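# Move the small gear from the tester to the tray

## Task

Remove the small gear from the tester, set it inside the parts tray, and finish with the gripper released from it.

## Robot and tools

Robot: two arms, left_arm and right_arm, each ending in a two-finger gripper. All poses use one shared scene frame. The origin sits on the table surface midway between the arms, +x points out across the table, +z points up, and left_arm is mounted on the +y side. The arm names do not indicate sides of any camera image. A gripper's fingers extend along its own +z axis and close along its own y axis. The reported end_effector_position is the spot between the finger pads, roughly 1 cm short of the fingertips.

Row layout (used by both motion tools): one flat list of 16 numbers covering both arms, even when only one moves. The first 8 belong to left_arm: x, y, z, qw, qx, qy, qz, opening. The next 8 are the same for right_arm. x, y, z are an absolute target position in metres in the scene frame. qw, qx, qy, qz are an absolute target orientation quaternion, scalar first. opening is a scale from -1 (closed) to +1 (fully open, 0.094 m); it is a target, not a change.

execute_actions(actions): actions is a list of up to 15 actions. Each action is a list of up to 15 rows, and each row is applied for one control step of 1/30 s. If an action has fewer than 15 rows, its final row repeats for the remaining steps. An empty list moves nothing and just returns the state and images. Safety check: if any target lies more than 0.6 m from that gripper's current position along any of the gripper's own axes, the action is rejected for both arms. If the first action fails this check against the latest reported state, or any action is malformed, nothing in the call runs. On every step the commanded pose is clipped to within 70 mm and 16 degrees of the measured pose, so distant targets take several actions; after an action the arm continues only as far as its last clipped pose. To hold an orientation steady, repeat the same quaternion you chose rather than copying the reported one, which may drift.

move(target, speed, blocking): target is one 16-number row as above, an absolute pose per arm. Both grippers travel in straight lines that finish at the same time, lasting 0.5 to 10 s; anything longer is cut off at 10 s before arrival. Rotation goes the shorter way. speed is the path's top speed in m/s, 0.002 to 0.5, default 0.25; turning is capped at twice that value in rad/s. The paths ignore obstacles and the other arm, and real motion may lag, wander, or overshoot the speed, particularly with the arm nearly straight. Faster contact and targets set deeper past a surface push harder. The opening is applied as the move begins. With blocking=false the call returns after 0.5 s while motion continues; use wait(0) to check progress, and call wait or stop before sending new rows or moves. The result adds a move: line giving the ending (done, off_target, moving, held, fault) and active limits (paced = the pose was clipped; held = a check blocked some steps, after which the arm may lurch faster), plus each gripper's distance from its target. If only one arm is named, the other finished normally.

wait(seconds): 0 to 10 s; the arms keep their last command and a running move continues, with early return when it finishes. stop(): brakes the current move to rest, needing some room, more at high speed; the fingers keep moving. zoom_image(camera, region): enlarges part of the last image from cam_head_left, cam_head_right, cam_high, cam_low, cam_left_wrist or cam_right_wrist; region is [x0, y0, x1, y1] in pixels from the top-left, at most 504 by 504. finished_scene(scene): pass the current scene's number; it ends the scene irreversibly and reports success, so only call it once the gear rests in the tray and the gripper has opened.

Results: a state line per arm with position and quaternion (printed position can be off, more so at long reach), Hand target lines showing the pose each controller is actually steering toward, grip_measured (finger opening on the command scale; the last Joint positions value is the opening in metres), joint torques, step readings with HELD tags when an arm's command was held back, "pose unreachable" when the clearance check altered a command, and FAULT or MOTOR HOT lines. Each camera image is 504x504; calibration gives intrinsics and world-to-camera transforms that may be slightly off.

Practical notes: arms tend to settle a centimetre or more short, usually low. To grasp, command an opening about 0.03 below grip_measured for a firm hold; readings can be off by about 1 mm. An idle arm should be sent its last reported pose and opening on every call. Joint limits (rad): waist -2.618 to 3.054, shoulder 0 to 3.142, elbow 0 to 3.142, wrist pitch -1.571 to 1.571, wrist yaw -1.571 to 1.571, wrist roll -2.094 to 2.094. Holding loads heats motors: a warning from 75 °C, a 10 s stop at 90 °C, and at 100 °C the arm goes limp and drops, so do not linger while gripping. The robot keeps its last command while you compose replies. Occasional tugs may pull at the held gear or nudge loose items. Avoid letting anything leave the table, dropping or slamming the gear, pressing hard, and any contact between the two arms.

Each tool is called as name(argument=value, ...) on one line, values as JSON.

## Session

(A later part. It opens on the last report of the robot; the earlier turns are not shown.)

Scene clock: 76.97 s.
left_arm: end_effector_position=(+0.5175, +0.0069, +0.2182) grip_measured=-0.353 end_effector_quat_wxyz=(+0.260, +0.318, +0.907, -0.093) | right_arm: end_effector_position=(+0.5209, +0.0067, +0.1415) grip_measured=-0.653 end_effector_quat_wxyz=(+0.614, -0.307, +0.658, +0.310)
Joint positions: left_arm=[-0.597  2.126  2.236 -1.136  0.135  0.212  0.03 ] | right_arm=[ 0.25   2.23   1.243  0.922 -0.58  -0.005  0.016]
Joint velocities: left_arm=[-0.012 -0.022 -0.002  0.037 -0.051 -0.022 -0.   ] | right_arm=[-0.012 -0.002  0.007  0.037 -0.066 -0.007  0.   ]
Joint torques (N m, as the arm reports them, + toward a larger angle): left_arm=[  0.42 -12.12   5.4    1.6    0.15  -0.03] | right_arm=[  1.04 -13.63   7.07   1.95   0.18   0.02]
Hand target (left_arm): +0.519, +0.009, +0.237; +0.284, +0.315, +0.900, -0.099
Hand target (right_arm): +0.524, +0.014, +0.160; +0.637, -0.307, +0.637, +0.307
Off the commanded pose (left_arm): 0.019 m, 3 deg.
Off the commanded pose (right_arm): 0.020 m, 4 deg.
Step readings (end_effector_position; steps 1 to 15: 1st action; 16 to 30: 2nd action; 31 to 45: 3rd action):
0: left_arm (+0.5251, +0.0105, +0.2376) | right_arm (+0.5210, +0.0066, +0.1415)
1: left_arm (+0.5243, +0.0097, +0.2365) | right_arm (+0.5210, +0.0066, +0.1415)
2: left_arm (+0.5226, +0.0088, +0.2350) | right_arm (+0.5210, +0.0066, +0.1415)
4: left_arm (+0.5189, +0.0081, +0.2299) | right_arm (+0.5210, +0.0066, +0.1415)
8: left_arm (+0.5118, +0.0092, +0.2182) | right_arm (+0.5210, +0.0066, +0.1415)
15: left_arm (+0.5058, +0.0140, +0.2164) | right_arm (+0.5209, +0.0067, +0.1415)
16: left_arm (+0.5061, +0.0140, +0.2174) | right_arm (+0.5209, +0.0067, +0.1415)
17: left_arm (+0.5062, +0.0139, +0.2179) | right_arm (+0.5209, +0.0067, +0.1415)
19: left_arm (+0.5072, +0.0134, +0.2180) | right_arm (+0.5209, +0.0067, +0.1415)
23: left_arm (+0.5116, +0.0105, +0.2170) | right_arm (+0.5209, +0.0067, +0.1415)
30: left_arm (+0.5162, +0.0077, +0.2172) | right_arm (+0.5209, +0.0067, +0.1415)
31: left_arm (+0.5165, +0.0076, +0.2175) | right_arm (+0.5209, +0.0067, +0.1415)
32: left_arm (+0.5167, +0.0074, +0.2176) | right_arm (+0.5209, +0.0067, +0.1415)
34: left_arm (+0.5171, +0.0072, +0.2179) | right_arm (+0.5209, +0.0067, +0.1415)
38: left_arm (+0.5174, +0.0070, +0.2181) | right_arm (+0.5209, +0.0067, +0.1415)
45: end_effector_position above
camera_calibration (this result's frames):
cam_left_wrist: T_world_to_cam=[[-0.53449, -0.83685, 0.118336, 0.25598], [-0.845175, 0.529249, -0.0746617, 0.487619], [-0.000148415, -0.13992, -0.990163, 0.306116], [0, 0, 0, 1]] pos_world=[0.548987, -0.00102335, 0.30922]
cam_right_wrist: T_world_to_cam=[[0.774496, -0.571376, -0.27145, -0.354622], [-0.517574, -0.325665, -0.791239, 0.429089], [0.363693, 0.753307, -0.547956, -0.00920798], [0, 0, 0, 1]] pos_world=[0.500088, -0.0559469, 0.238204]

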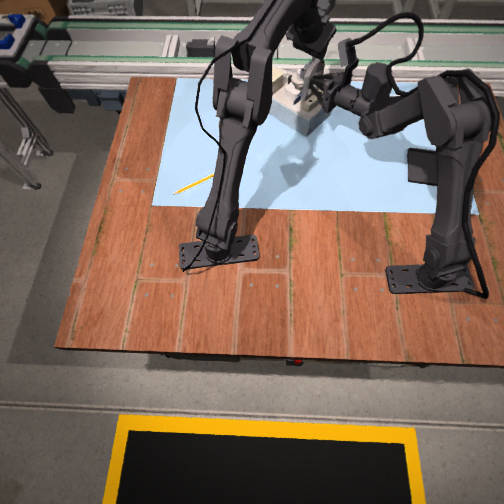

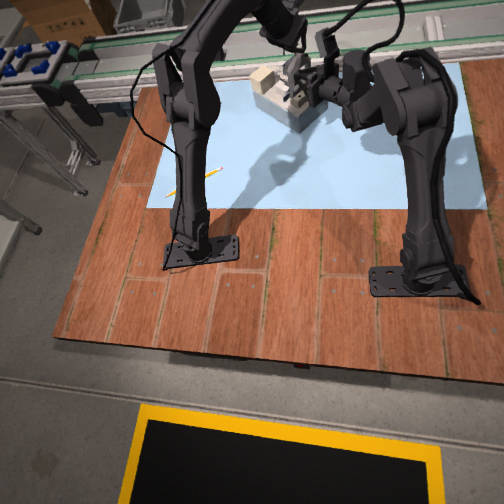

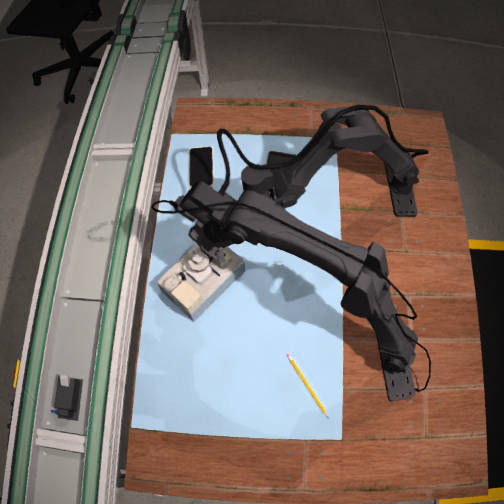

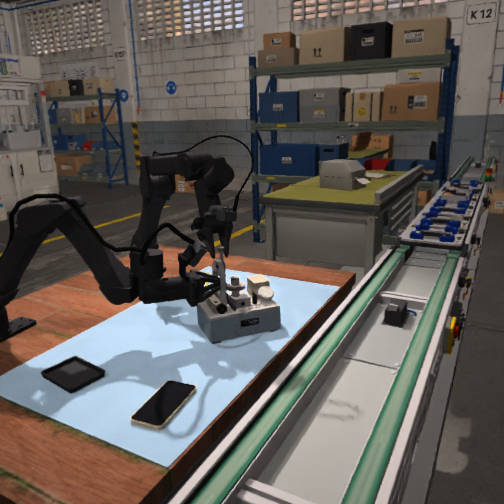

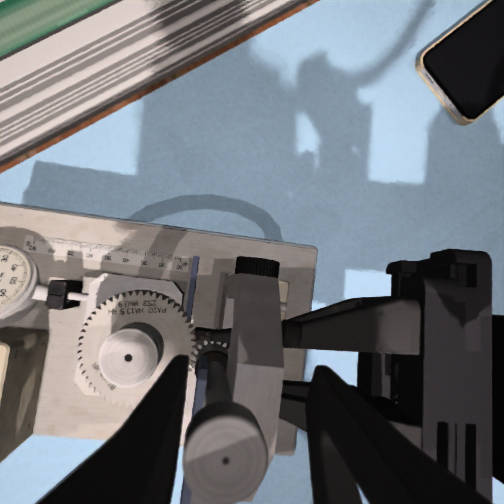

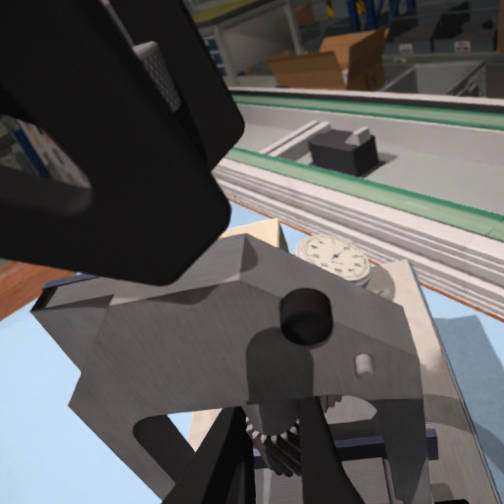

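execute_actions(actions=[[[0.522,0.014,0.24,0.284,0.315,0.9,-0.099,-0.35,0.525,0.014,0.16,0.637,-0.307,0.637,0.307,-0.75]],[[0.522,0.013,0.24,0.284,0.315,0.9,-0.099,-0.85,0.525,0.014,0.16,0.637,-0.307,0.637,0.307,-0.75]],[[0.522,0.012,0.255,0.284,0.315,0.9,-0.099,-0.85,0.525,0.014,0.16,0.637,-0.307,0.637,0.307,-0.75]],[[0.522,0.012,0.27,0.3,0.313,0.895,-0.105,-0.85,0.525,0.014,0.16,0.637,-0.307,0.637,0.307,-0.75]],[[0.522,0.012,0.285,0.323,0.31,0.887,-0.113,-0.85,0.525,0.014,0.16,0.637,-0.307,0.637,0.307,-0.75]],[[0.522,0.012,0.295,0.323,0.31,0.887,-0.113,-0.85,0.525,0.014,0.16,0.637,-0.307,0.637,0.307,-0.75]]])

Scene clock: 83.73 s.
left_arm: end_effector_position=(+0.5198, +0.0121, +0.2368) grip_measured=-0.725 end_effector_quat_wxyz=(+0.258, +0.314, +0.909, -0.094) | right_arm: end_effector_position=(+0.5215, +0.0062, +0.1416) grip_measured=-0.653 end_effector_quat_wxyz=(+0.614, -0.305, +0.659, +0.309)
Joint positions: left_arm=[-0.585  2.185  2.415 -1.262  0.141  0.215  0.013] | right_arm=[ 0.25   2.23   1.243  0.923 -0.576 -0.003  0.016]
Joint velocities: left_arm=[-0.002  0.002  0.007 -0.007  0.007 -0.037  0.003] | right_arm=[ 0.007 -0.002 -0.012 -0.007  0.051  0.066 -0.   ]
Joint torques (N m, as the arm reports them, + toward a larger angle): left_arm=[  1.25 -14.53  10.2    1.7    0.3   -0.03] | right_arm=[  1.04 -13.61   7.05   1.95   0.13  -0.01]
Hand target (left_arm): +0.519, +0.013, +0.294; +0.324, +0.311, +0.887, -0.112
Hand target (right_arm): +0.524, +0.014, +0.160; +0.637, -0.307, +0.637, +0.307
Off the commanded pose (left_arm): 0.058 m, 8 deg.
Off the commanded pose (right_arm): 0.020 m, 4 deg.
Step readings (end_effector_position; steps 1 to 15: 1st action; 16 to 30: 2nd action; 31 to 45: 3rd action; 46 to 60: 4th action; 61 to 75: 5th action; 76 to 90: 6th action):
0: left_arm (+0.5176, +0.0068, +0.2183) | right_arm (+0.5209, +0.0067, +0.1415)
1: left_arm (+0.5177, +0.0070, +0.2183) | right_arm (+0.5209, +0.0067, +0.1415)
2: left_arm (+0.5178, +0.0072, +0.2183) | right_arm (+0.5209, +0.0067, +0.1415)
4: left_arm (+0.5185, +0.0087, +0.2184) | right_arm (+0.5209, +0.0067, +0.1415)
8: left_arm (+0.5198, +0.0113, +0.2184) | right_arm (+0.5209, +0.0067, +0.1415)
15: left_arm (+0.5198, +0.0113, +0.2184) | right_arm (+0.5209, +0.0067, +0.1415)
16: left_arm (+0.5198, +0.0113, +0.2184) | right_arm (+0.5209, +0.0067, +0.1415)
17: left_arm (+0.5203, +0.0120, +0.2184) | right_arm (+0.5209, +0.0067, +0.1415)
19: left_arm (+0.5203, +0.0119, +0.2185) | right_arm (+0.5209, +0.0067, +0.1416)
23: left_arm (+0.5203, +0.0119, +0.2185) | right_arm (+0.5209, +0.0067, +0.1416)
30: left_arm (+0.5203, +0.0119, +0.2185) | right_arm (+0.5209, +0.0067, +0.1416)
31: left_arm (+0.5205, +0.0119, +0.2202) | right_arm (+0.5209, +0.0067, +0.1416)
32: left_arm (+0.5205, +0.0119, +0.2208) | right_arm (+0.5212, +0.0065, +0.1416)
34: left_arm (+0.5203, +0.0120, +0.2213) | right_arm (+0.5213, +0.0064, +0.1416)
38: left_arm (+0.5200, +0.0121, +0.2211) | right_arm (+0.5213, +0.0063, +0.1416)
45: left_arm (+0.5200, +0.0121, +0.2212) | right_arm (+0.5213, +0.0063, +0.1416)
46: left_arm (+0.5200, +0.0121, +0.2217) | right_arm (+0.5213, +0.0063, +0.1416)
47: left_arm (+0.5200, +0.0121, +0.2219) | right_arm (+0.5213, +0.0063, +0.1416)
49: left_arm (+0.5201, +0.0121, +0.2226) | right_arm (+0.5214, +0.0063, +0.1416)
53: left_arm (+0.5200, +0.0121, +0.2231) | right_arm (+0.5214, +0.0063, +0.1416)
60: left_arm (+0.5200, +0.0121, +0.2231) | right_arm (+0.5214, +0.0063, +0.1416)
61: left_arm (+0.5200, +0.0120, +0.2240) | right_arm (+0.5214, +0.0063, +0.1416)
62: left_arm (+0.5200, +0.0120, +0.2249) | right_arm (+0.5214, +0.0063, +0.1416)
64: left_arm (+0.5200, +0.0120, +0.2283) | right_arm (+0.5214, +0.0063, +0.1416)
68: left_arm (+0.5200, +0.0120, +0.2316) | right_arm (+0.5214, +0.0063, +0.1416)
75: left_arm (+0.5200, +0.0120, +0.2316) | right_arm (+0.5214, +0.0063, +0.1416)
76: left_arm (+0.5200, +0.0120, +0.2328) | right_arm (+0.5214, +0.0063, +0.1416)
77: left_arm (+0.5200, +0.0120, +0.2337) | right_arm (+0.5214, +0.0063, +0.1416)
79: left_arm (+0.5200, +0.0120, +0.2366) | right_arm (+0.5214, +0.0063, +0.1416)
83: left_arm (+0.5199, +0.0120, +0.2369) | right_arm (+0.5215, +0.0062, +0.1416)
90: end_effector_position above
camera_calibration (this result's frames):
cam_left_wrist: T_world_to_cam=[[-0.527107, -0.840929, 0.122462, 0.254561], [-0.849783, 0.522494, -0.0697827, 0.489489], [-0.00530333, -0.140849, -0.990017, 0.327864], [0, 0, 0, 1]] pos_world=[0.551879, 0.00449158, 0.327575]
cam_right_wrist: T_world_to_cam=[[0.77197, -0.574109, -0.272877, -0.353726], [-0.519676, -0.322792, -0.791039, 0.430327], [0.36606, 0.752465, -0.547537, -0.0103421], [0, 0, 0, 1]] pos_world=[0.500482, -0.0563891, 0.238219]

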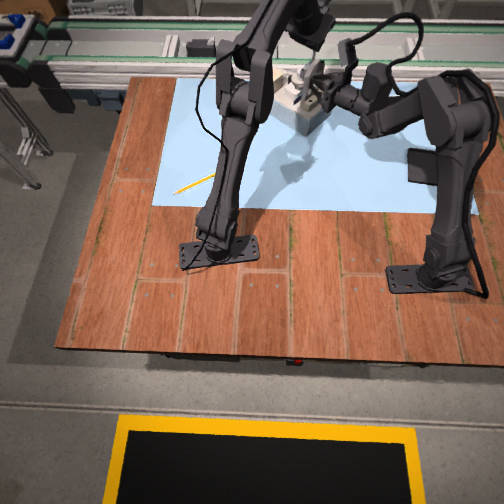

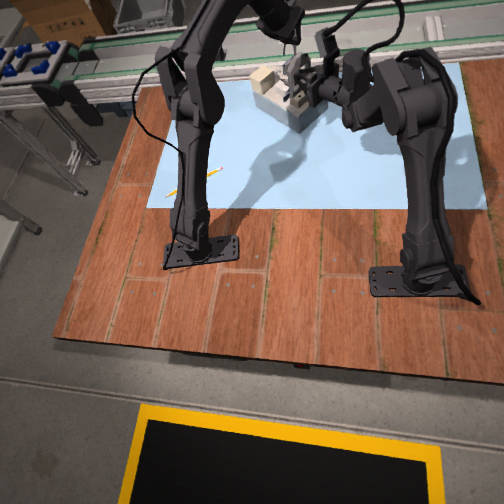

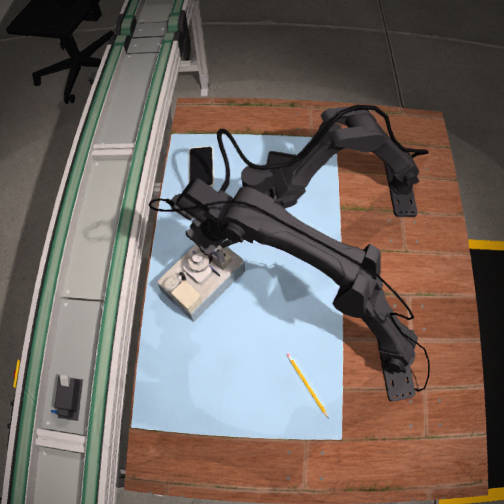

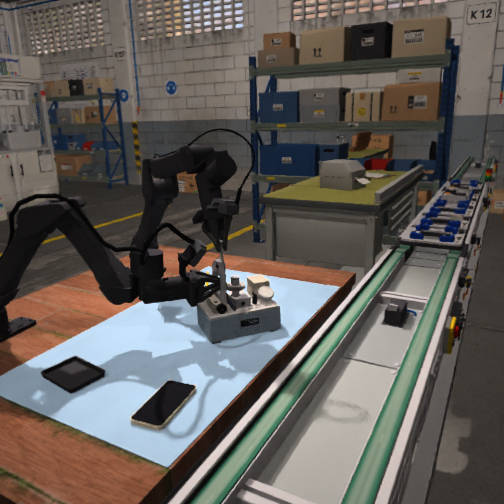

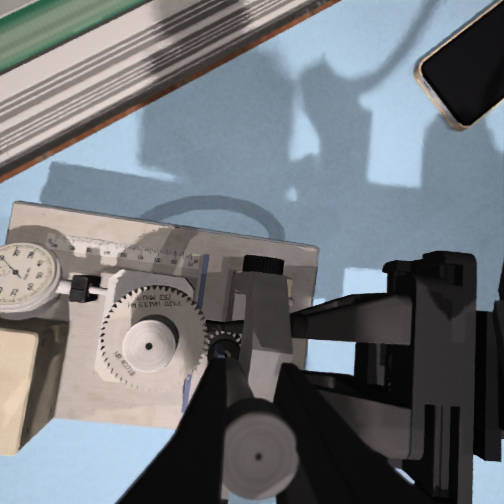

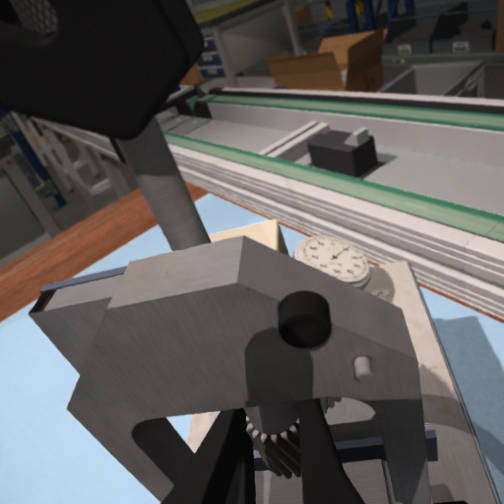

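Rod lifted ~17 mm. Now lift the gear.

execute_actions(actions=[[[0.522,0.012,0.295,0.323,0.31,0.887,-0.113,-0.85,0.523,0.01,0.166,0.637,-0.307,0.637,0.307,-0.75]],[[0.522,0.012,0.295,0.323,0.31,0.887,-0.113,-0.85,0.522,0.008,0.172,0.637,-0.307,0.637,0.307,-0.75]],[[0.522,0.012,0.295,0.323,0.31,0.887,-0.113,-0.85,0.522,0.008,0.176,0.637,-0.307,0.637,0.307,-0.75]]])

Scene clock: 87.20 s.
left_arm: end_effector_position=(+0.5198, +0.0121, +0.2367) grip_measured=-0.725 end_effector_quat_wxyz=(+0.257, +0.314, +0.909, -0.094) | right_arm: end_effector_position=(+0.5211, +0.0061, +0.1423) grip_measured=-0.653 end_effector_quat_wxyz=(+0.611, -0.305, +0.662, +0.309)
Joint positions: left_arm=[-0.585  2.186  2.416 -1.262  0.141  0.215  0.013] | right_arm=[ 0.25   2.223  1.243  0.906 -0.576 -0.003  0.016]
Joint velocities: left_arm=[-0.007 -0.017  0.007  0.037 -0.11  -0.037  0.   ] | right_arm=[ 0.007  0.002  0.017 -0.066 -0.051  0.051  0.   ]
Joint torques (N m, as the arm reports them, + toward a larger angle): left_arm=[  0.77 -14.41  10.47   1.66   0.37  -0.06] | right_arm=[  0.29 -17.19   6.26   1.78   0.03  -0.01]
Hand target (left_arm): +0.519, +0.013, +0.294; +0.323, +0.311, +0.887, -0.112
Hand target (right_arm): +0.522, +0.008, +0.176; +0.637, -0.307, +0.637, +0.307
Off the commanded pose (left_arm): 0.058 m, 8 deg.
Off the commanded pose (right_arm): 0.034 m, 4 deg.
Step readings (end_effector_position; steps 1 to 15: 1st action; 16 to 30: 2nd action; 31 to 45: 3rd action):
0: left_arm (+0.5198, +0.0121, +0.2367) | right_arm (+0.5215, +0.0062, +0.1416)
1: left_arm (+0.5198, +0.0121, +0.2367) | right_arm (+0.5215, +0.0062, +0.1416)
2: left_arm (+0.5198, +0.0121, +0.2367) | right_arm (+0.5215, +0.0062, +0.1416)
4: left_arm (+0.5198, +0.0121, +0.2367) | right_arm (+0.5215, +0.0062, +0.1416)
8: left_arm (+0.5198, +0.0121, +0.2367) | right_arm (+0.5215, +0.0062, +0.1416)
15: left_arm (+0.5198, +0.0121, +0.2367) | right_arm (+0.5215, +0.0062, +0.1416)
16: left_arm (+0.5198, +0.0121, +0.2367) | right_arm (+0.5215, +0.0062, +0.1416)
17: left_arm (+0.5198, +0.0121, +0.2367) | right_arm (+0.5215, +0.0062, +0.1416)
19: left_arm (+0.5198, +0.0121, +0.2367) | right_arm (+0.5215, +0.0062, +0.1416)
23: left_arm (+0.5198, +0.0121, +0.2367) | right_arm (+0.5215, +0.0062, +0.1416)
30: left_arm (+0.5198, +0.0121, +0.2367) | right_arm (+0.5215, +0.0062, +0.1416)
31: left_arm (+0.5198, +0.0121, +0.2367) | right_arm (+0.5214, +0.0062, +0.1420)
32: left_arm (+0.5198, +0.0121, +0.2367) | right_arm (+0.5213, +0.0062, +0.1421)
34: left_arm (+0.5198, +0.0121, +0.2367) | right_arm (+0.5212, +0.0061, +0.1422)
38: left_arm (+0.5198, +0.0121, +0.2367) | right_arm (+0.5211, +0.0061, +0.1424)
45: end_effector_position above
camera_calibration (this result's frames):
cam_left_wrist: T_world_to_cam=[[-0.527064, -0.840948, 0.122518, 0.254539], [-0.849807, 0.522505, -0.0694059, 0.489406], [-0.00564938, -0.140698, -0.990036, 0.327941], [0, 0, 0, 1]] pos_world=[0.551912, 0.00447714, 0.327456]
cam_right_wrist: T_world_to_cam=[[0.769463, -0.575176, -0.277669, -0.351365], [-0.526353, -0.324808, -0.785782, 0.433397], [0.361773, 0.750781, -0.552673, -0.00671062], [0, 0, 0, 1]] pos_world=[0.50091, -0.0562877, 0.239284]

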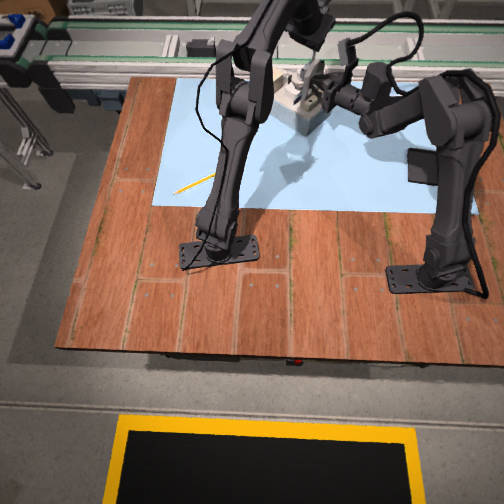

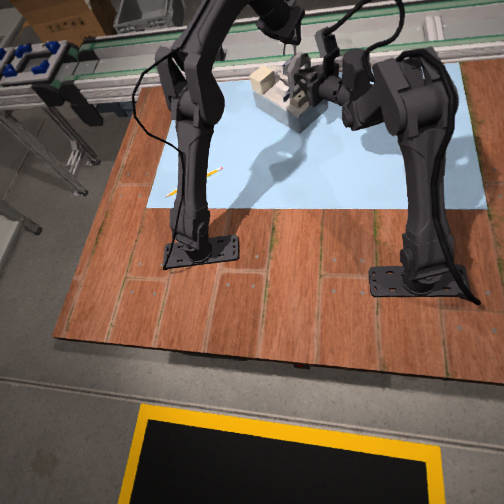

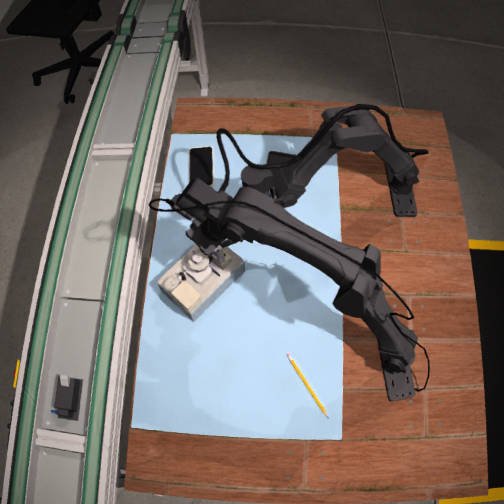

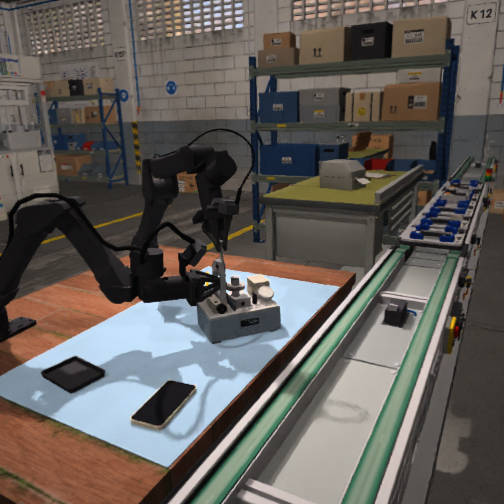

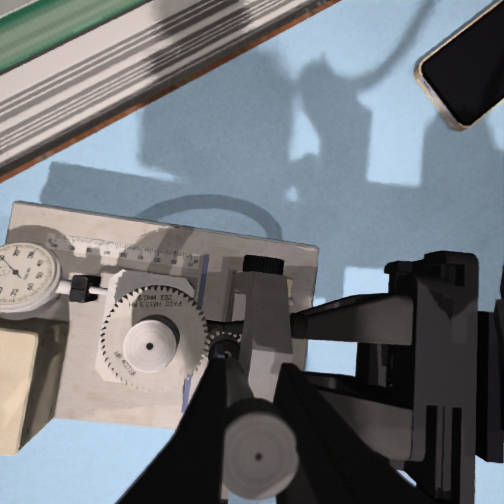

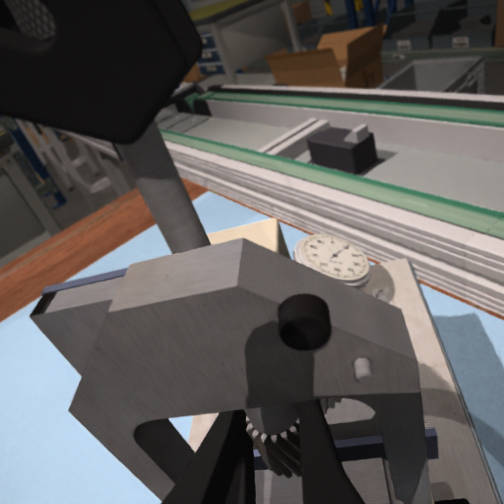

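execute_actions(actions=[[[0.522,0.012,0.295,0.323,0.31,0.887,-0.113,-0.85,0.523,0.009,0.18,0.65,-0.3,0.623,0.314,-0.8]],[[0.522,0.012,0.295,0.323,0.31,0.887,-0.113,-0.85,0.523,0.009,0.185,0.664,-0.294,0.609,0.32,-0.8]]])

Scene clock: 90.03 s.
left_arm: end_effector_position=(+0.5198, +0.0121, +0.2367) grip_measured=-0.725 end_effector_quat_wxyz=(+0.257, +0.314, +0.909, -0.094) | right_arm: end_effector_position=(+0.5223, +0.0062, +0.1529) grip_measured=-0.653 end_effector_quat_wxyz=(+0.627, -0.291, +0.647, +0.322)
Joint positions: left_arm=[-0.585  2.186  2.416 -1.262  0.141  0.215  0.013] | right_arm=[ 0.25   2.234  1.243  0.984 -0.574  0.048  0.016]
Joint velocities: left_arm=[-0.007  0.007  0.007  0.007 -0.007  0.022  0.   ] | right_arm=[-0.002  0.007 -0.022  0.022 -0.022 -0.022  0.001]
Joint torques (N m, as the arm reports them, + toward a larger angle): left_arm=[  0.99 -14.5   10.49   1.6    0.3   -0.03] | right_arm=[  0.44 -15.12   6.2    2.26   0.09   0.02]
Hand target (left_arm): +0.519, +0.013, +0.294; +0.323, +0.311, +0.887, -0.112
Hand target (right_arm): +0.522, +0.009, +0.185; +0.663, -0.293, +0.610, +0.320
Off the commanded pose (left_arm): 0.058 m, 8 deg.
Off the commanded pose (right_arm): 0.032 m, 6 deg.
Step readings (end_effector_position; steps 1 to 15: 1st action; 16 to 30: 2nd action):
0: left_arm (+0.5198, +0.0121, +0.2367) | right_arm (+0.5211, +0.0061, +0.1423)
1: left_arm (+0.5198, +0.0121, +0.2367) | right_arm (+0.5211, +0.0061, +0.1430)
2: left_arm (+0.5198, +0.0121, +0.2367) | right_arm (+0.5212, +0.0061, +0.1435)
4: left_arm (+0.5198, +0.0121, +0.2367) | right_arm (+0.5213, +0.0061, +0.1442)
8: left_arm (+0.5198, +0.0121, +0.2367) | right_arm (+0.5214, +0.0060, +0.1447)
15: left_arm (+0.5198, +0.0121, +0.2367) | right_arm (+0.5214, +0.0060, +0.1450)
16: left_arm (+0.5198, +0.0121, +0.2367) | right_arm (+0.5215, +0.0061, +0.1458)
17: left_arm (+0.5198, +0.0121, +0.2367) | right_arm (+0.5217, +0.0061, +0.1473)
19: left_arm (+0.5198, +0.0121, +0.2367) | right_arm (+0.5219, +0.0062, +0.1499)
23: left_arm (+0.5198, +0.0121, +0.2367) | right_arm (+0.5222, +0.0062, +0.1529)
30: end_effector_position above
camera_calibration (this result's frames):
cam_left_wrist: T_world_to_cam=[[-0.527064, -0.840948, 0.122518, 0.254539], [-0.849807, 0.522505, -0.0694059, 0.489406], [-0.00564938, -0.140698, -0.990036, 0.327941], [0, 0, 0, 1]] pos_world=[0.551912, 0.00447714, 0.327456]
cam_right_wrist: T_world_to_cam=[[0.774144, -0.562682, -0.289983, -0.349884], [-0.50894, -0.280861, -0.813693, 0.437315], [0.376406, 0.7775, -0.503799, -0.0166785], [0, 0, 0, 1]] pos_world=[0.499706, -0.0610813, 0.245977]

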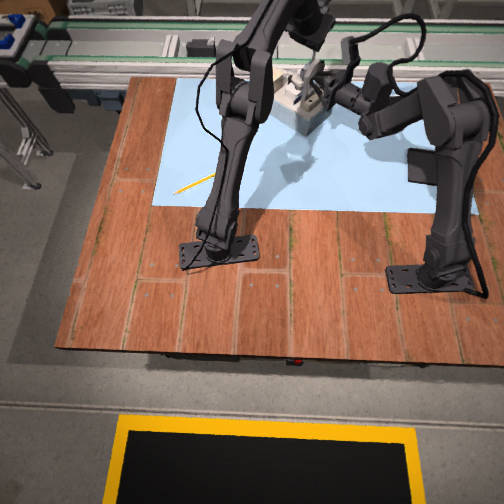

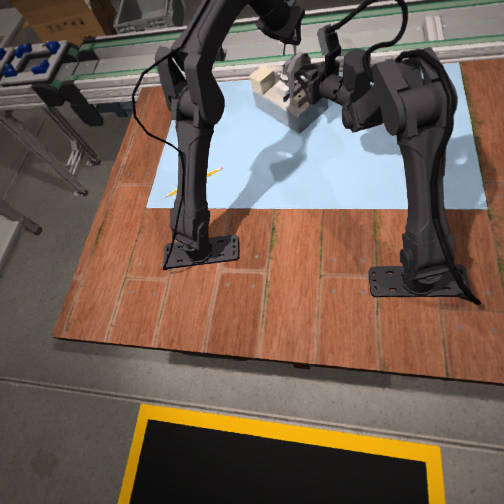

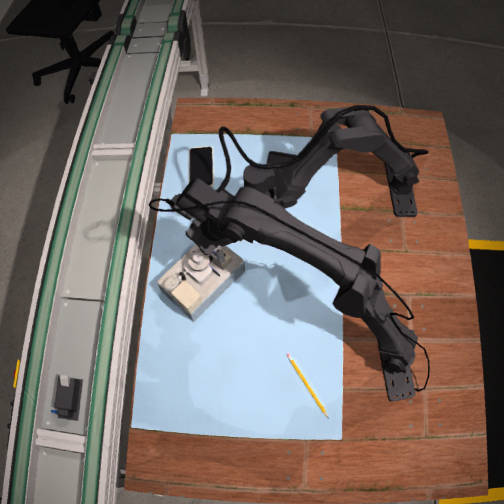

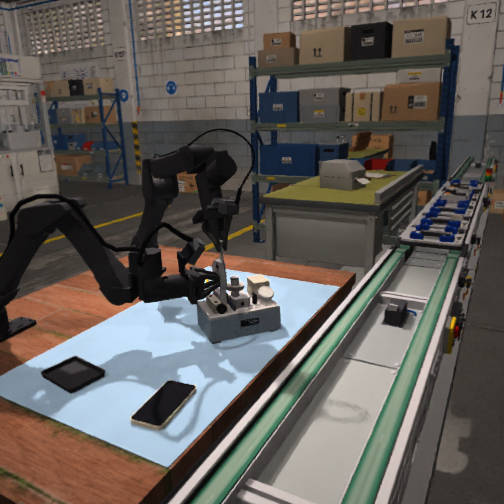

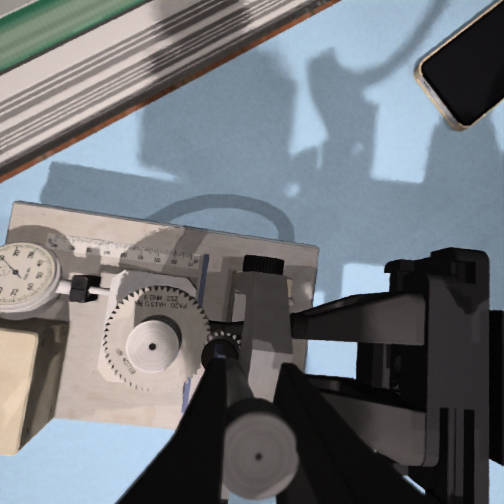

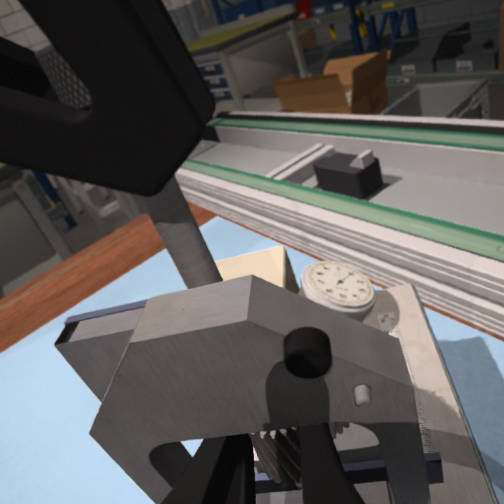

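execute_actions(actions=[[[0.522,0.012,0.295,0.323,0.31,0.887,-0.113,-0.85,0.518,0.002,0.178,0.664,-0.294,0.609,0.32,-0.8]],[[0.522,0.012,0.295,0.323,0.31,0.887,-0.113,-0.85,0.512,-0.006,0.178,0.664,-0.294,0.609,0.32,-0.8]],[[0.522,0.012,0.295,0.323,0.31,0.887,-0.113,-0.85,0.506,-0.014,0.178,0.664,-0.294,0.609,0.32,-0.8]]])

Scene clock: 93.63 s.
left_arm: end_effector_position=(+0.5198, +0.0121, +0.2367) grip_measured=-0.725 end_effector_quat_wxyz=(+0.257, +0.314, +0.909, -0.094) | right_arm: end_effector_position=(+0.5091, -0.0095, +0.1485) grip_measured=-0.653 end_effector_quat_wxyz=(+0.637, -0.290, +0.637, +0.322)
Joint positions: left_arm=[-0.585  2.186  2.416 -1.262  0.141  0.215  0.013] | right_arm=[ 0.225  2.218  1.148  1.095 -0.597  0.055  0.016]
Joint velocities: left_arm=[-0.017  0.012 -0.012  0.066 -0.022  0.022 -0.001] | right_arm=[ 0.002 -0.007 -0.002  0.081  0.037 -0.037  0.001]
Joint torques (N m, as the arm reports them, + toward a larger angle): left_arm=[  1.11 -14.33  10.48   1.71   0.34  -0.06] | right_arm=[ -0.54 -16.59   4.41   2.02  -0.03  -0.01]
Hand target (left_arm): +0.519, +0.013, +0.294; +0.323, +0.311, +0.887, -0.112
Hand target (right_arm): +0.506, -0.013, +0.178; +0.664, -0.294, +0.609, +0.320
Off the commanded pose (left_arm): 0.058 m, 8 deg.
Off the commanded pose (right_arm): 0.030 m, 4 deg.
Step readings (end_effector_position; steps 1 to 15: 1st action; 16 to 30: 2nd action; 31 to 45: 3rd action):
0: left_arm (+0.5198, +0.0121, +0.2367) | right_arm (+0.5223, +0.0062, +0.1530)
1: left_arm (+0.5198, +0.0121, +0.2367) | right_arm (+0.5219, +0.0058, +0.1523)
2: left_arm (+0.5198, +0.0121, +0.2367) | right_arm (+0.5211, +0.0056, +0.1520)
4: left_arm (+0.5198, +0.0121, +0.2367) | right_arm (+0.5197, +0.0052, +0.1520)
8: left_arm (+0.5198, +0.0121, +0.2367) | right_arm (+0.5191, +0.0050, +0.1523)
15: left_arm (+0.5198, +0.0121, +0.2367) | right_arm (+0.5190, +0.0049, +0.1522)
16: left_arm (+0.5198, +0.0121, +0.2367) | right_arm (+0.5183, +0.0043, +0.1511)
17: left_arm (+0.5198, +0.0121, +0.2367) | right_arm (+0.5168, +0.0033, +0.1504)
19: left_arm (+0.5198, +0.0121, +0.2367) | right_arm (+0.5149, +0.0013, +0.1483)
23: left_arm (+0.5198, +0.0121, +0.2367) | right_arm (+0.5142, -0.0011, +0.1472)
30: left_arm (+0.5198, +0.0121, +0.2367) | right_arm (+0.5141, -0.0012, +0.1501)
31: left_arm (+0.5198, +0.0121, +0.2367) | right_arm (+0.5134, -0.0017, +0.1501)
32: left_arm (+0.5198, +0.0121, +0.2367) | right_arm (+0.5115, -0.0028, +0.1495)
34: left_arm (+0.5198, +0.0121, +0.2367) | right_arm (+0.5092, -0.0057, +0.1482)
38: left_arm (+0.5198, +0.0121, +0.2367) | right_arm (+0.5093, -0.0096, +0.1474)
45: end_effector_position above
camera_calibration (this result's frames):
cam_left_wrist: T_world_to_cam=[[-0.527064, -0.840948, 0.122518, 0.254539], [-0.849807, 0.522505, -0.0694059, 0.489406], [-0.00564938, -0.140698, -0.990036, 0.327941], [0, 0, 0, 1]] pos_world=[0.551912, 0.00447714, 0.327456]
cam_right_wrist: T_world_to_cam=[[0.779871, -0.560433, -0.278777, -0.354375], [-0.48938, -0.26823, -0.829795, 0.415095], [0.390268, 0.783561, -0.48345, -0.0117243], [0, 0, 0, 1]] pos_world=[0.484081, -0.0780755, 0.239984]

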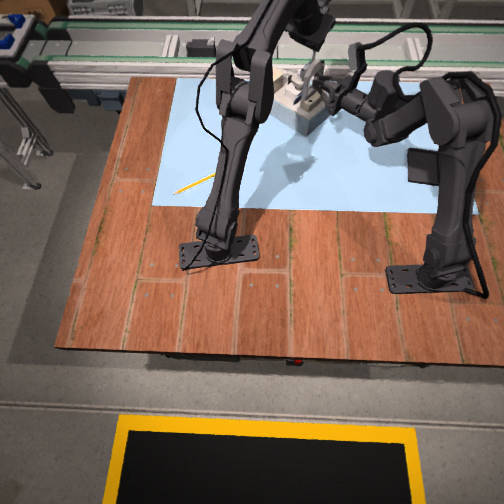

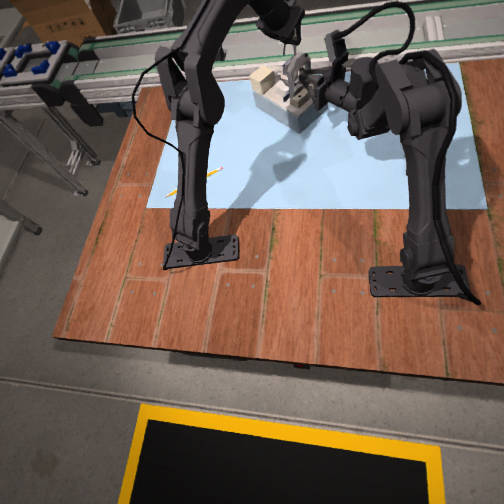

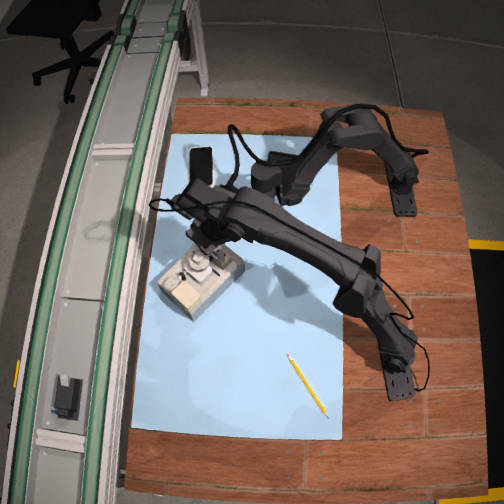

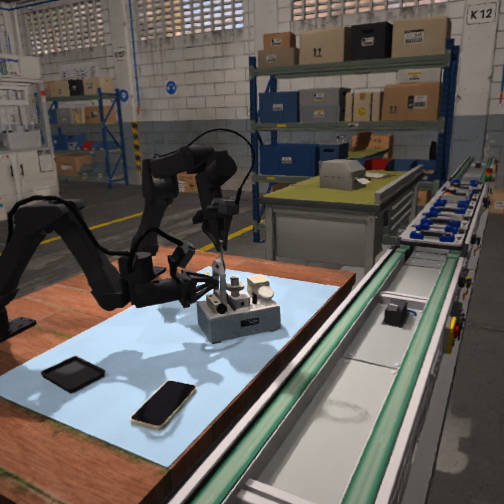

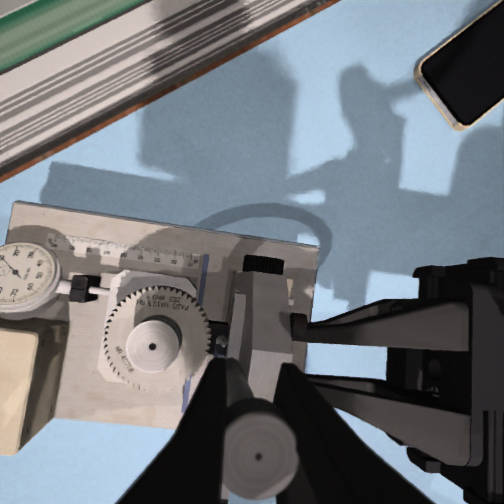

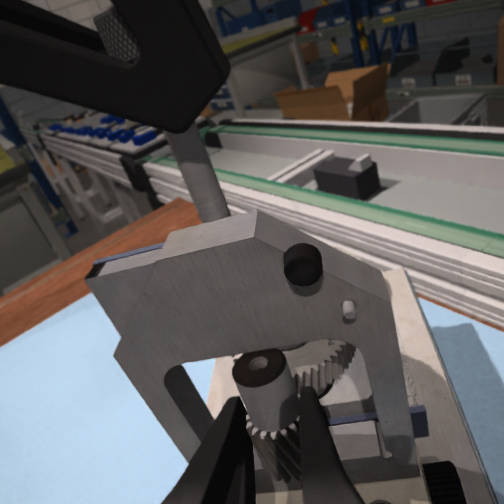

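execute_actions(actions=[[[0.522,0.012,0.295,0.323,0.31,0.887,-0.113,-0.85,0.496,-0.027,0.178,0.664,-0.294,0.609,0.32,-0.8]],[[0.522,0.012,0.28,0.31,0.312,0.892,-0.108,-0.85,0.484,-0.042,0.18,0.664,-0.294,0.609,0.32,-0.8]],[[0.522,0.012,0.262,0.295,0.314,0.897,-0.103,-0.85,0.47,-0.06,0.185,0.664,-0.294,0.609,0.32,-0.8]],[[0.522,0.012,0.245,0.284,0.315,0.9,-0.099,-0.85,0.455,-0.08,0.19,0.664,-0.294,0.609,0.32,-0.8]]])

move(target=[0.522,0.012,0.24,0.284,0.315,0.9,-0.099,-0.85,0.33,-0.32,0.1,0.087,0,0.996,0,-0.8], speed=0.3)

Scene clock: 100.93 s.
left_arm: end_effector_position=(+0.5202, +0.0120, +0.2139) grip_measured=-0.725 end_effector_quat_wxyz=(+0.244, +0.315, +0.913, -0.092) | right_arm: end_effector_position=(+0.4601, -0.0782, +0.1690) grip_measured=-0.653 end_effector_quat_wxyz=(+0.643, -0.285, +0.633, +0.323)
Joint positions: left_arm=[-0.585  2.17   2.305 -1.196  0.14   0.216  0.013] | right_arm=[ 0.082  2.004  0.853  1.201 -0.733  0.075  0.016]
Joint velocities: left_arm=[-0.007 -0.002 -0.007 -0.066  0.037  0.022 -0.001] | right_arm=[-0.002 -0.012 -0.002  0.037  0.007  0.007  0.   ]
Joint torques (N m, as the arm reports them, + toward a larger angle): left_arm=[  0.6  -13.78   6.06   1.78   0.14  -0.01] | right_arm=[ -0.3  -13.65   3.94   1.84  -0.06   0.  ]
Hand target (left_arm): +0.521, +0.012, +0.245; +0.284, +0.315, +0.900, -0.098
Hand target (right_arm): +0.455, -0.080, +0.190; +0.664, -0.293, +0.609, +0.320
Off the commanded pose (left_arm): 0.031 m, 5 deg.
Off the commanded pose (right_arm): 0.022 m, 4 deg.
Step readings (end_effector_position; steps 1 to 15: 1st action; 16 to 30: 2nd action; 31 to 45: 3rd action; 46 to 60: 4th action):
0: left_arm (+0.5198, +0.0121, +0.2367) | right_arm (+0.5089, -0.0094, +0.1487)
1: left_arm (+0.5198, +0.0121, +0.2367) | right_arm (+0.5077, -0.0106, +0.1483)
2: left_arm (+0.5198, +0.0121, +0.2367) | right_arm (+0.5043, -0.0124, +0.1476)
4: left_arm (+0.5198, +0.0121, +0.2367) | right_arm (+0.5001, -0.0173, +0.1465)
8: left_arm (+0.5198, +0.0121, +0.2367) | right_arm (+0.5001, -0.0234, +0.1481)
15: left_arm (+0.5198, +0.0121, +0.2367) | right_arm (+0.4996, -0.0234, +0.1506)
16: left_arm (+0.5199, +0.0120, +0.2363) | right_arm (+0.4981, -0.0247, +0.1505)
17: left_arm (+0.5199, +0.0120, +0.2363) | right_arm (+0.4942, -0.0268, +0.1495)
19: left_arm (+0.5199, +0.0120, +0.2363) | right_arm (+0.4892, -0.0325, +0.1489)
23: left_arm (+0.5199, +0.0120, +0.2363) | right_arm (+0.4888, -0.0391, +0.1523)
30: left_arm (+0.5199, +0.0120, +0.2363) | right_arm (+0.4881, -0.0389, +0.1550)
31: left_arm (+0.5199, +0.0121, +0.2345) | right_arm (+0.4863, -0.0402, +0.1547)
32: left_arm (+0.5199, +0.0121, +0.2326) | right_arm (+0.4819, -0.0429, +0.1539)
34: left_arm (+0.5198, +0.0121, +0.2274) | right_arm (+0.4761, -0.0498, +0.1540)
38: left_arm (+0.5199, +0.0121, +0.2236) | right_arm (+0.4756, -0.0580, +0.1597)
45: left_arm (+0.5200, +0.0121, +0.2236) | right_arm (+0.4745, -0.0574, +0.1623)
46: left_arm (+0.5199, +0.0122, +0.2219) | right_arm (+0.4727, -0.0590, +0.1620)
47: left_arm (+0.5199, +0.0122, +0.2200) | right_arm (+0.4681, -0.0619, +0.1612)
49: left_arm (+0.5200, +0.0121, +0.2149) | right_arm (+0.4622, -0.0701, +0.1612)
53: left_arm (+0.5201, +0.0120, +0.2140) | right_arm (+0.4614, -0.0791, +0.1668)
60: end_effector_position above
camera_calibration (this result's frames):
cam_left_wrist: T_world_to_cam=[[-0.524918, -0.841856, 0.125455, 0.255716], [-0.850608, 0.524126, -0.0419328, 0.482697], [-0.0304531, -0.128725, -0.991213, 0.318381], [0, 0, 0, 1]] pos_world=[0.554511, 0.00326584, 0.303743]
cam_right_wrist: T_world_to_cam=[[0.779666, -0.560872, -0.278465, -0.34894], [-0.482572, -0.254775, -0.837982, 0.38901], [0.399055, 0.787726, -0.4693, 0.0650361], [0, 0, 0, 1]] pos_world=[0.433828, -0.147831, 0.259337]

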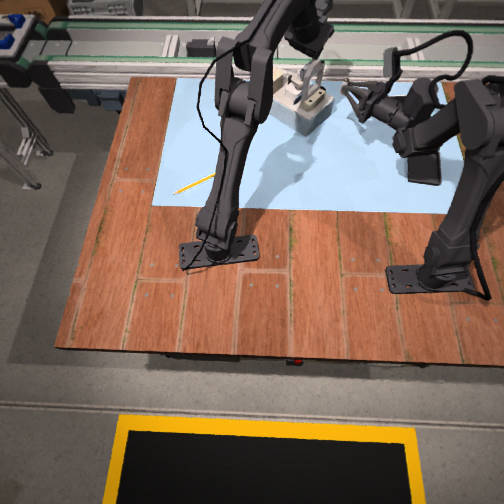

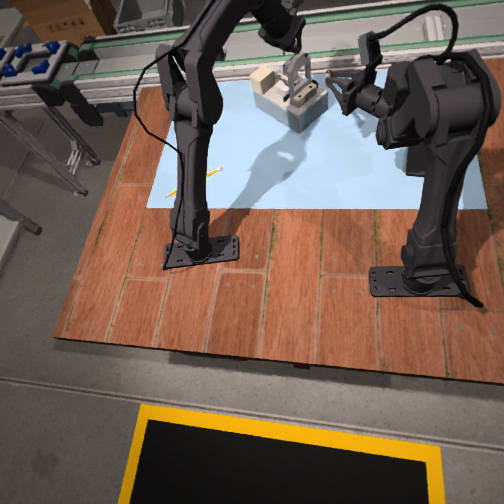

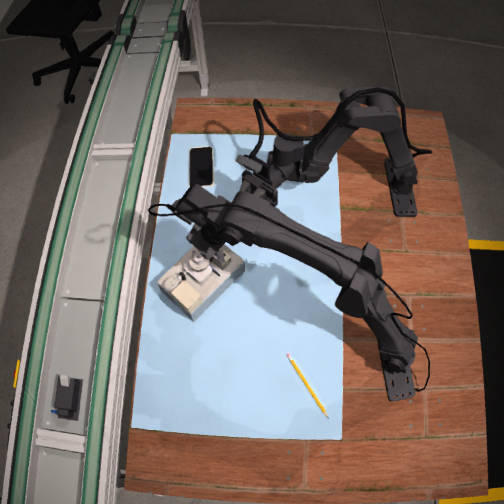

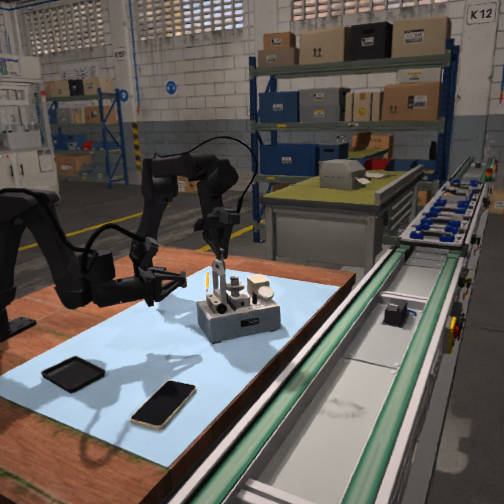

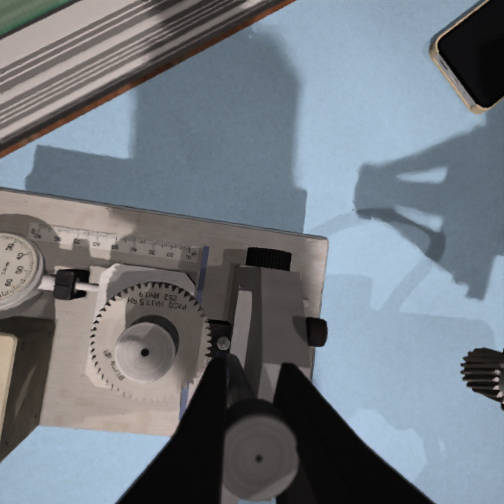

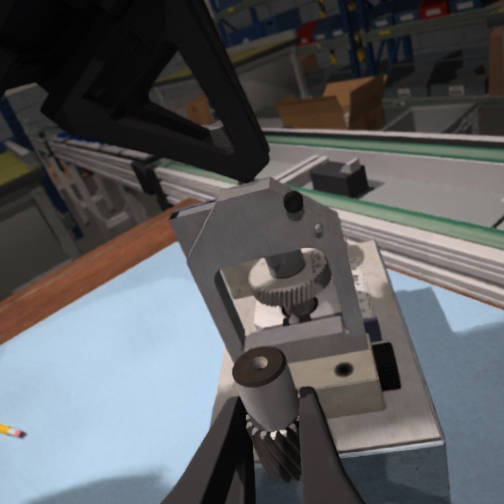

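Scene clock: 104.27 s.
left_arm: end_effector_position=(+0.5203, +0.0119, +0.2137) grip_measured=-0.725 end_effector_quat_wxyz=(+0.250, +0.315, +0.911, -0.093) | right_arm: end_effector_position=(+0.3148, -0.3128, +0.0904) grip_measured=-0.653 end_effector_quat_wxyz=(+0.065, -0.018, +0.998, +0.010)
Joint positions: left_arm=[-0.585  2.151  2.268 -1.165  0.14   0.216  0.013] | right_arm=[-0.225  1.653  1.233 -1.027 -0.042 -0.185  0.016]
Joint velocities: left_arm=[-0.007  0.007 -0.012 -0.066  0.051 -0.066  0.   ] | right_arm=[-0.017 -0.012 -0.017  0.007 -0.022 -0.051  0.   ]
Joint torques (N m, as the arm reports them, + toward a larger angle): left_arm=[  0.43 -13.06   5.5    1.68   0.15   0.02] | right_arm=[-0.59 -8.88  7.99  0.53  0.03  0.03]
Hand target (left_arm): +0.521, +0.012, +0.240; +0.284, +0.315, +0.900, -0.099
Hand target (right_arm): +0.323, -0.318, +0.102; +0.081, -0.011, +0.997, +0.004
Off the commanded pose (left_arm): 0.026 m, 4 deg.
Off the commanded pose (right_arm): 0.019 m, 3 deg.
move: off_target (left_arm, right_arm)
camera_calibration (this result's frames):
cam_left_wrist: T_world_to_cam=[[-0.526268, -0.841266, 0.123747, 0.256825], [-0.85009, 0.5239, -0.0536292, 0.485096], [-0.0197145, -0.133419, -0.990864, 0.312587], [0, 0, 0, 1]] pos_world=[0.553697, 0.00362182, 0.303965]
cam_right_wrist: T_world_to_cam=[[-0.195437, -0.976309, -0.092869, -0.22886], [-0.895289, 0.138957, 0.423259, 0.332323], [-0.400327, 0.165865, -0.901236, 0.367065], [0, 0, 0, 1]] pos_world=[0.399744, -0.3305, 0.168899]

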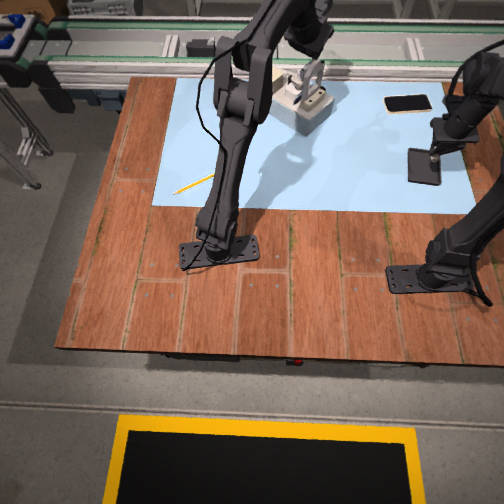

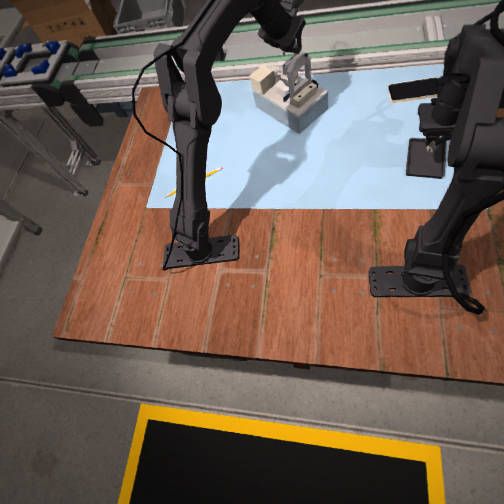

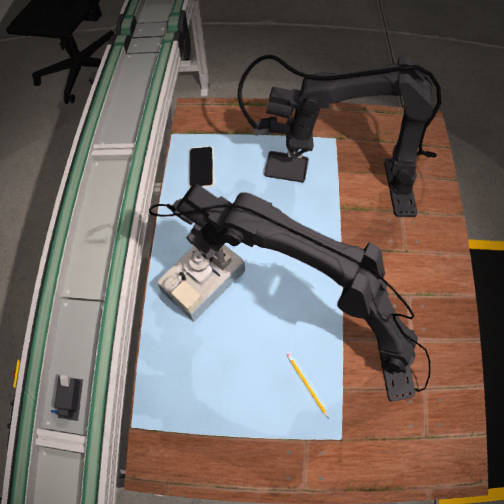

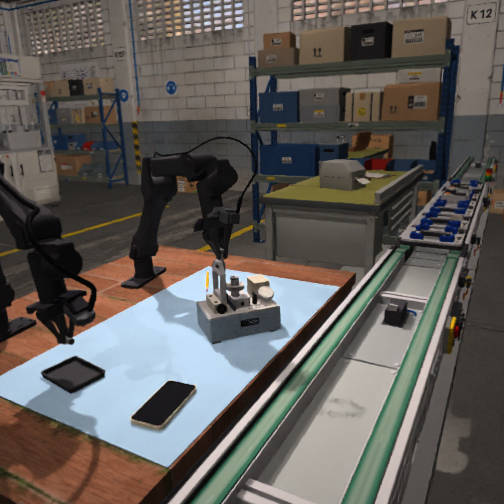

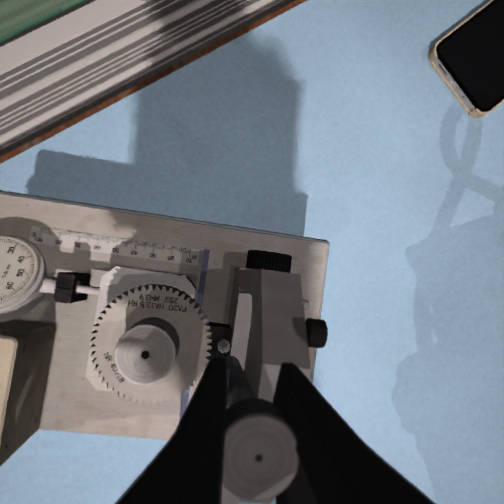

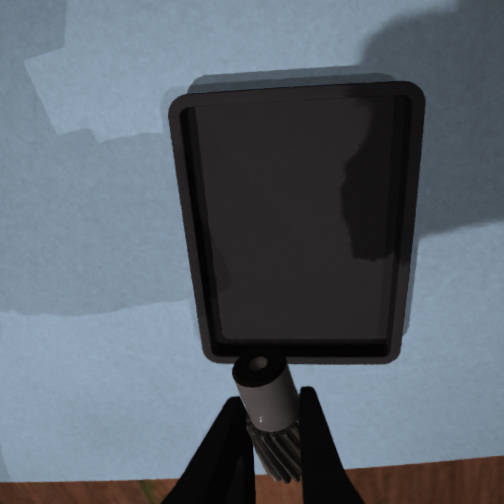

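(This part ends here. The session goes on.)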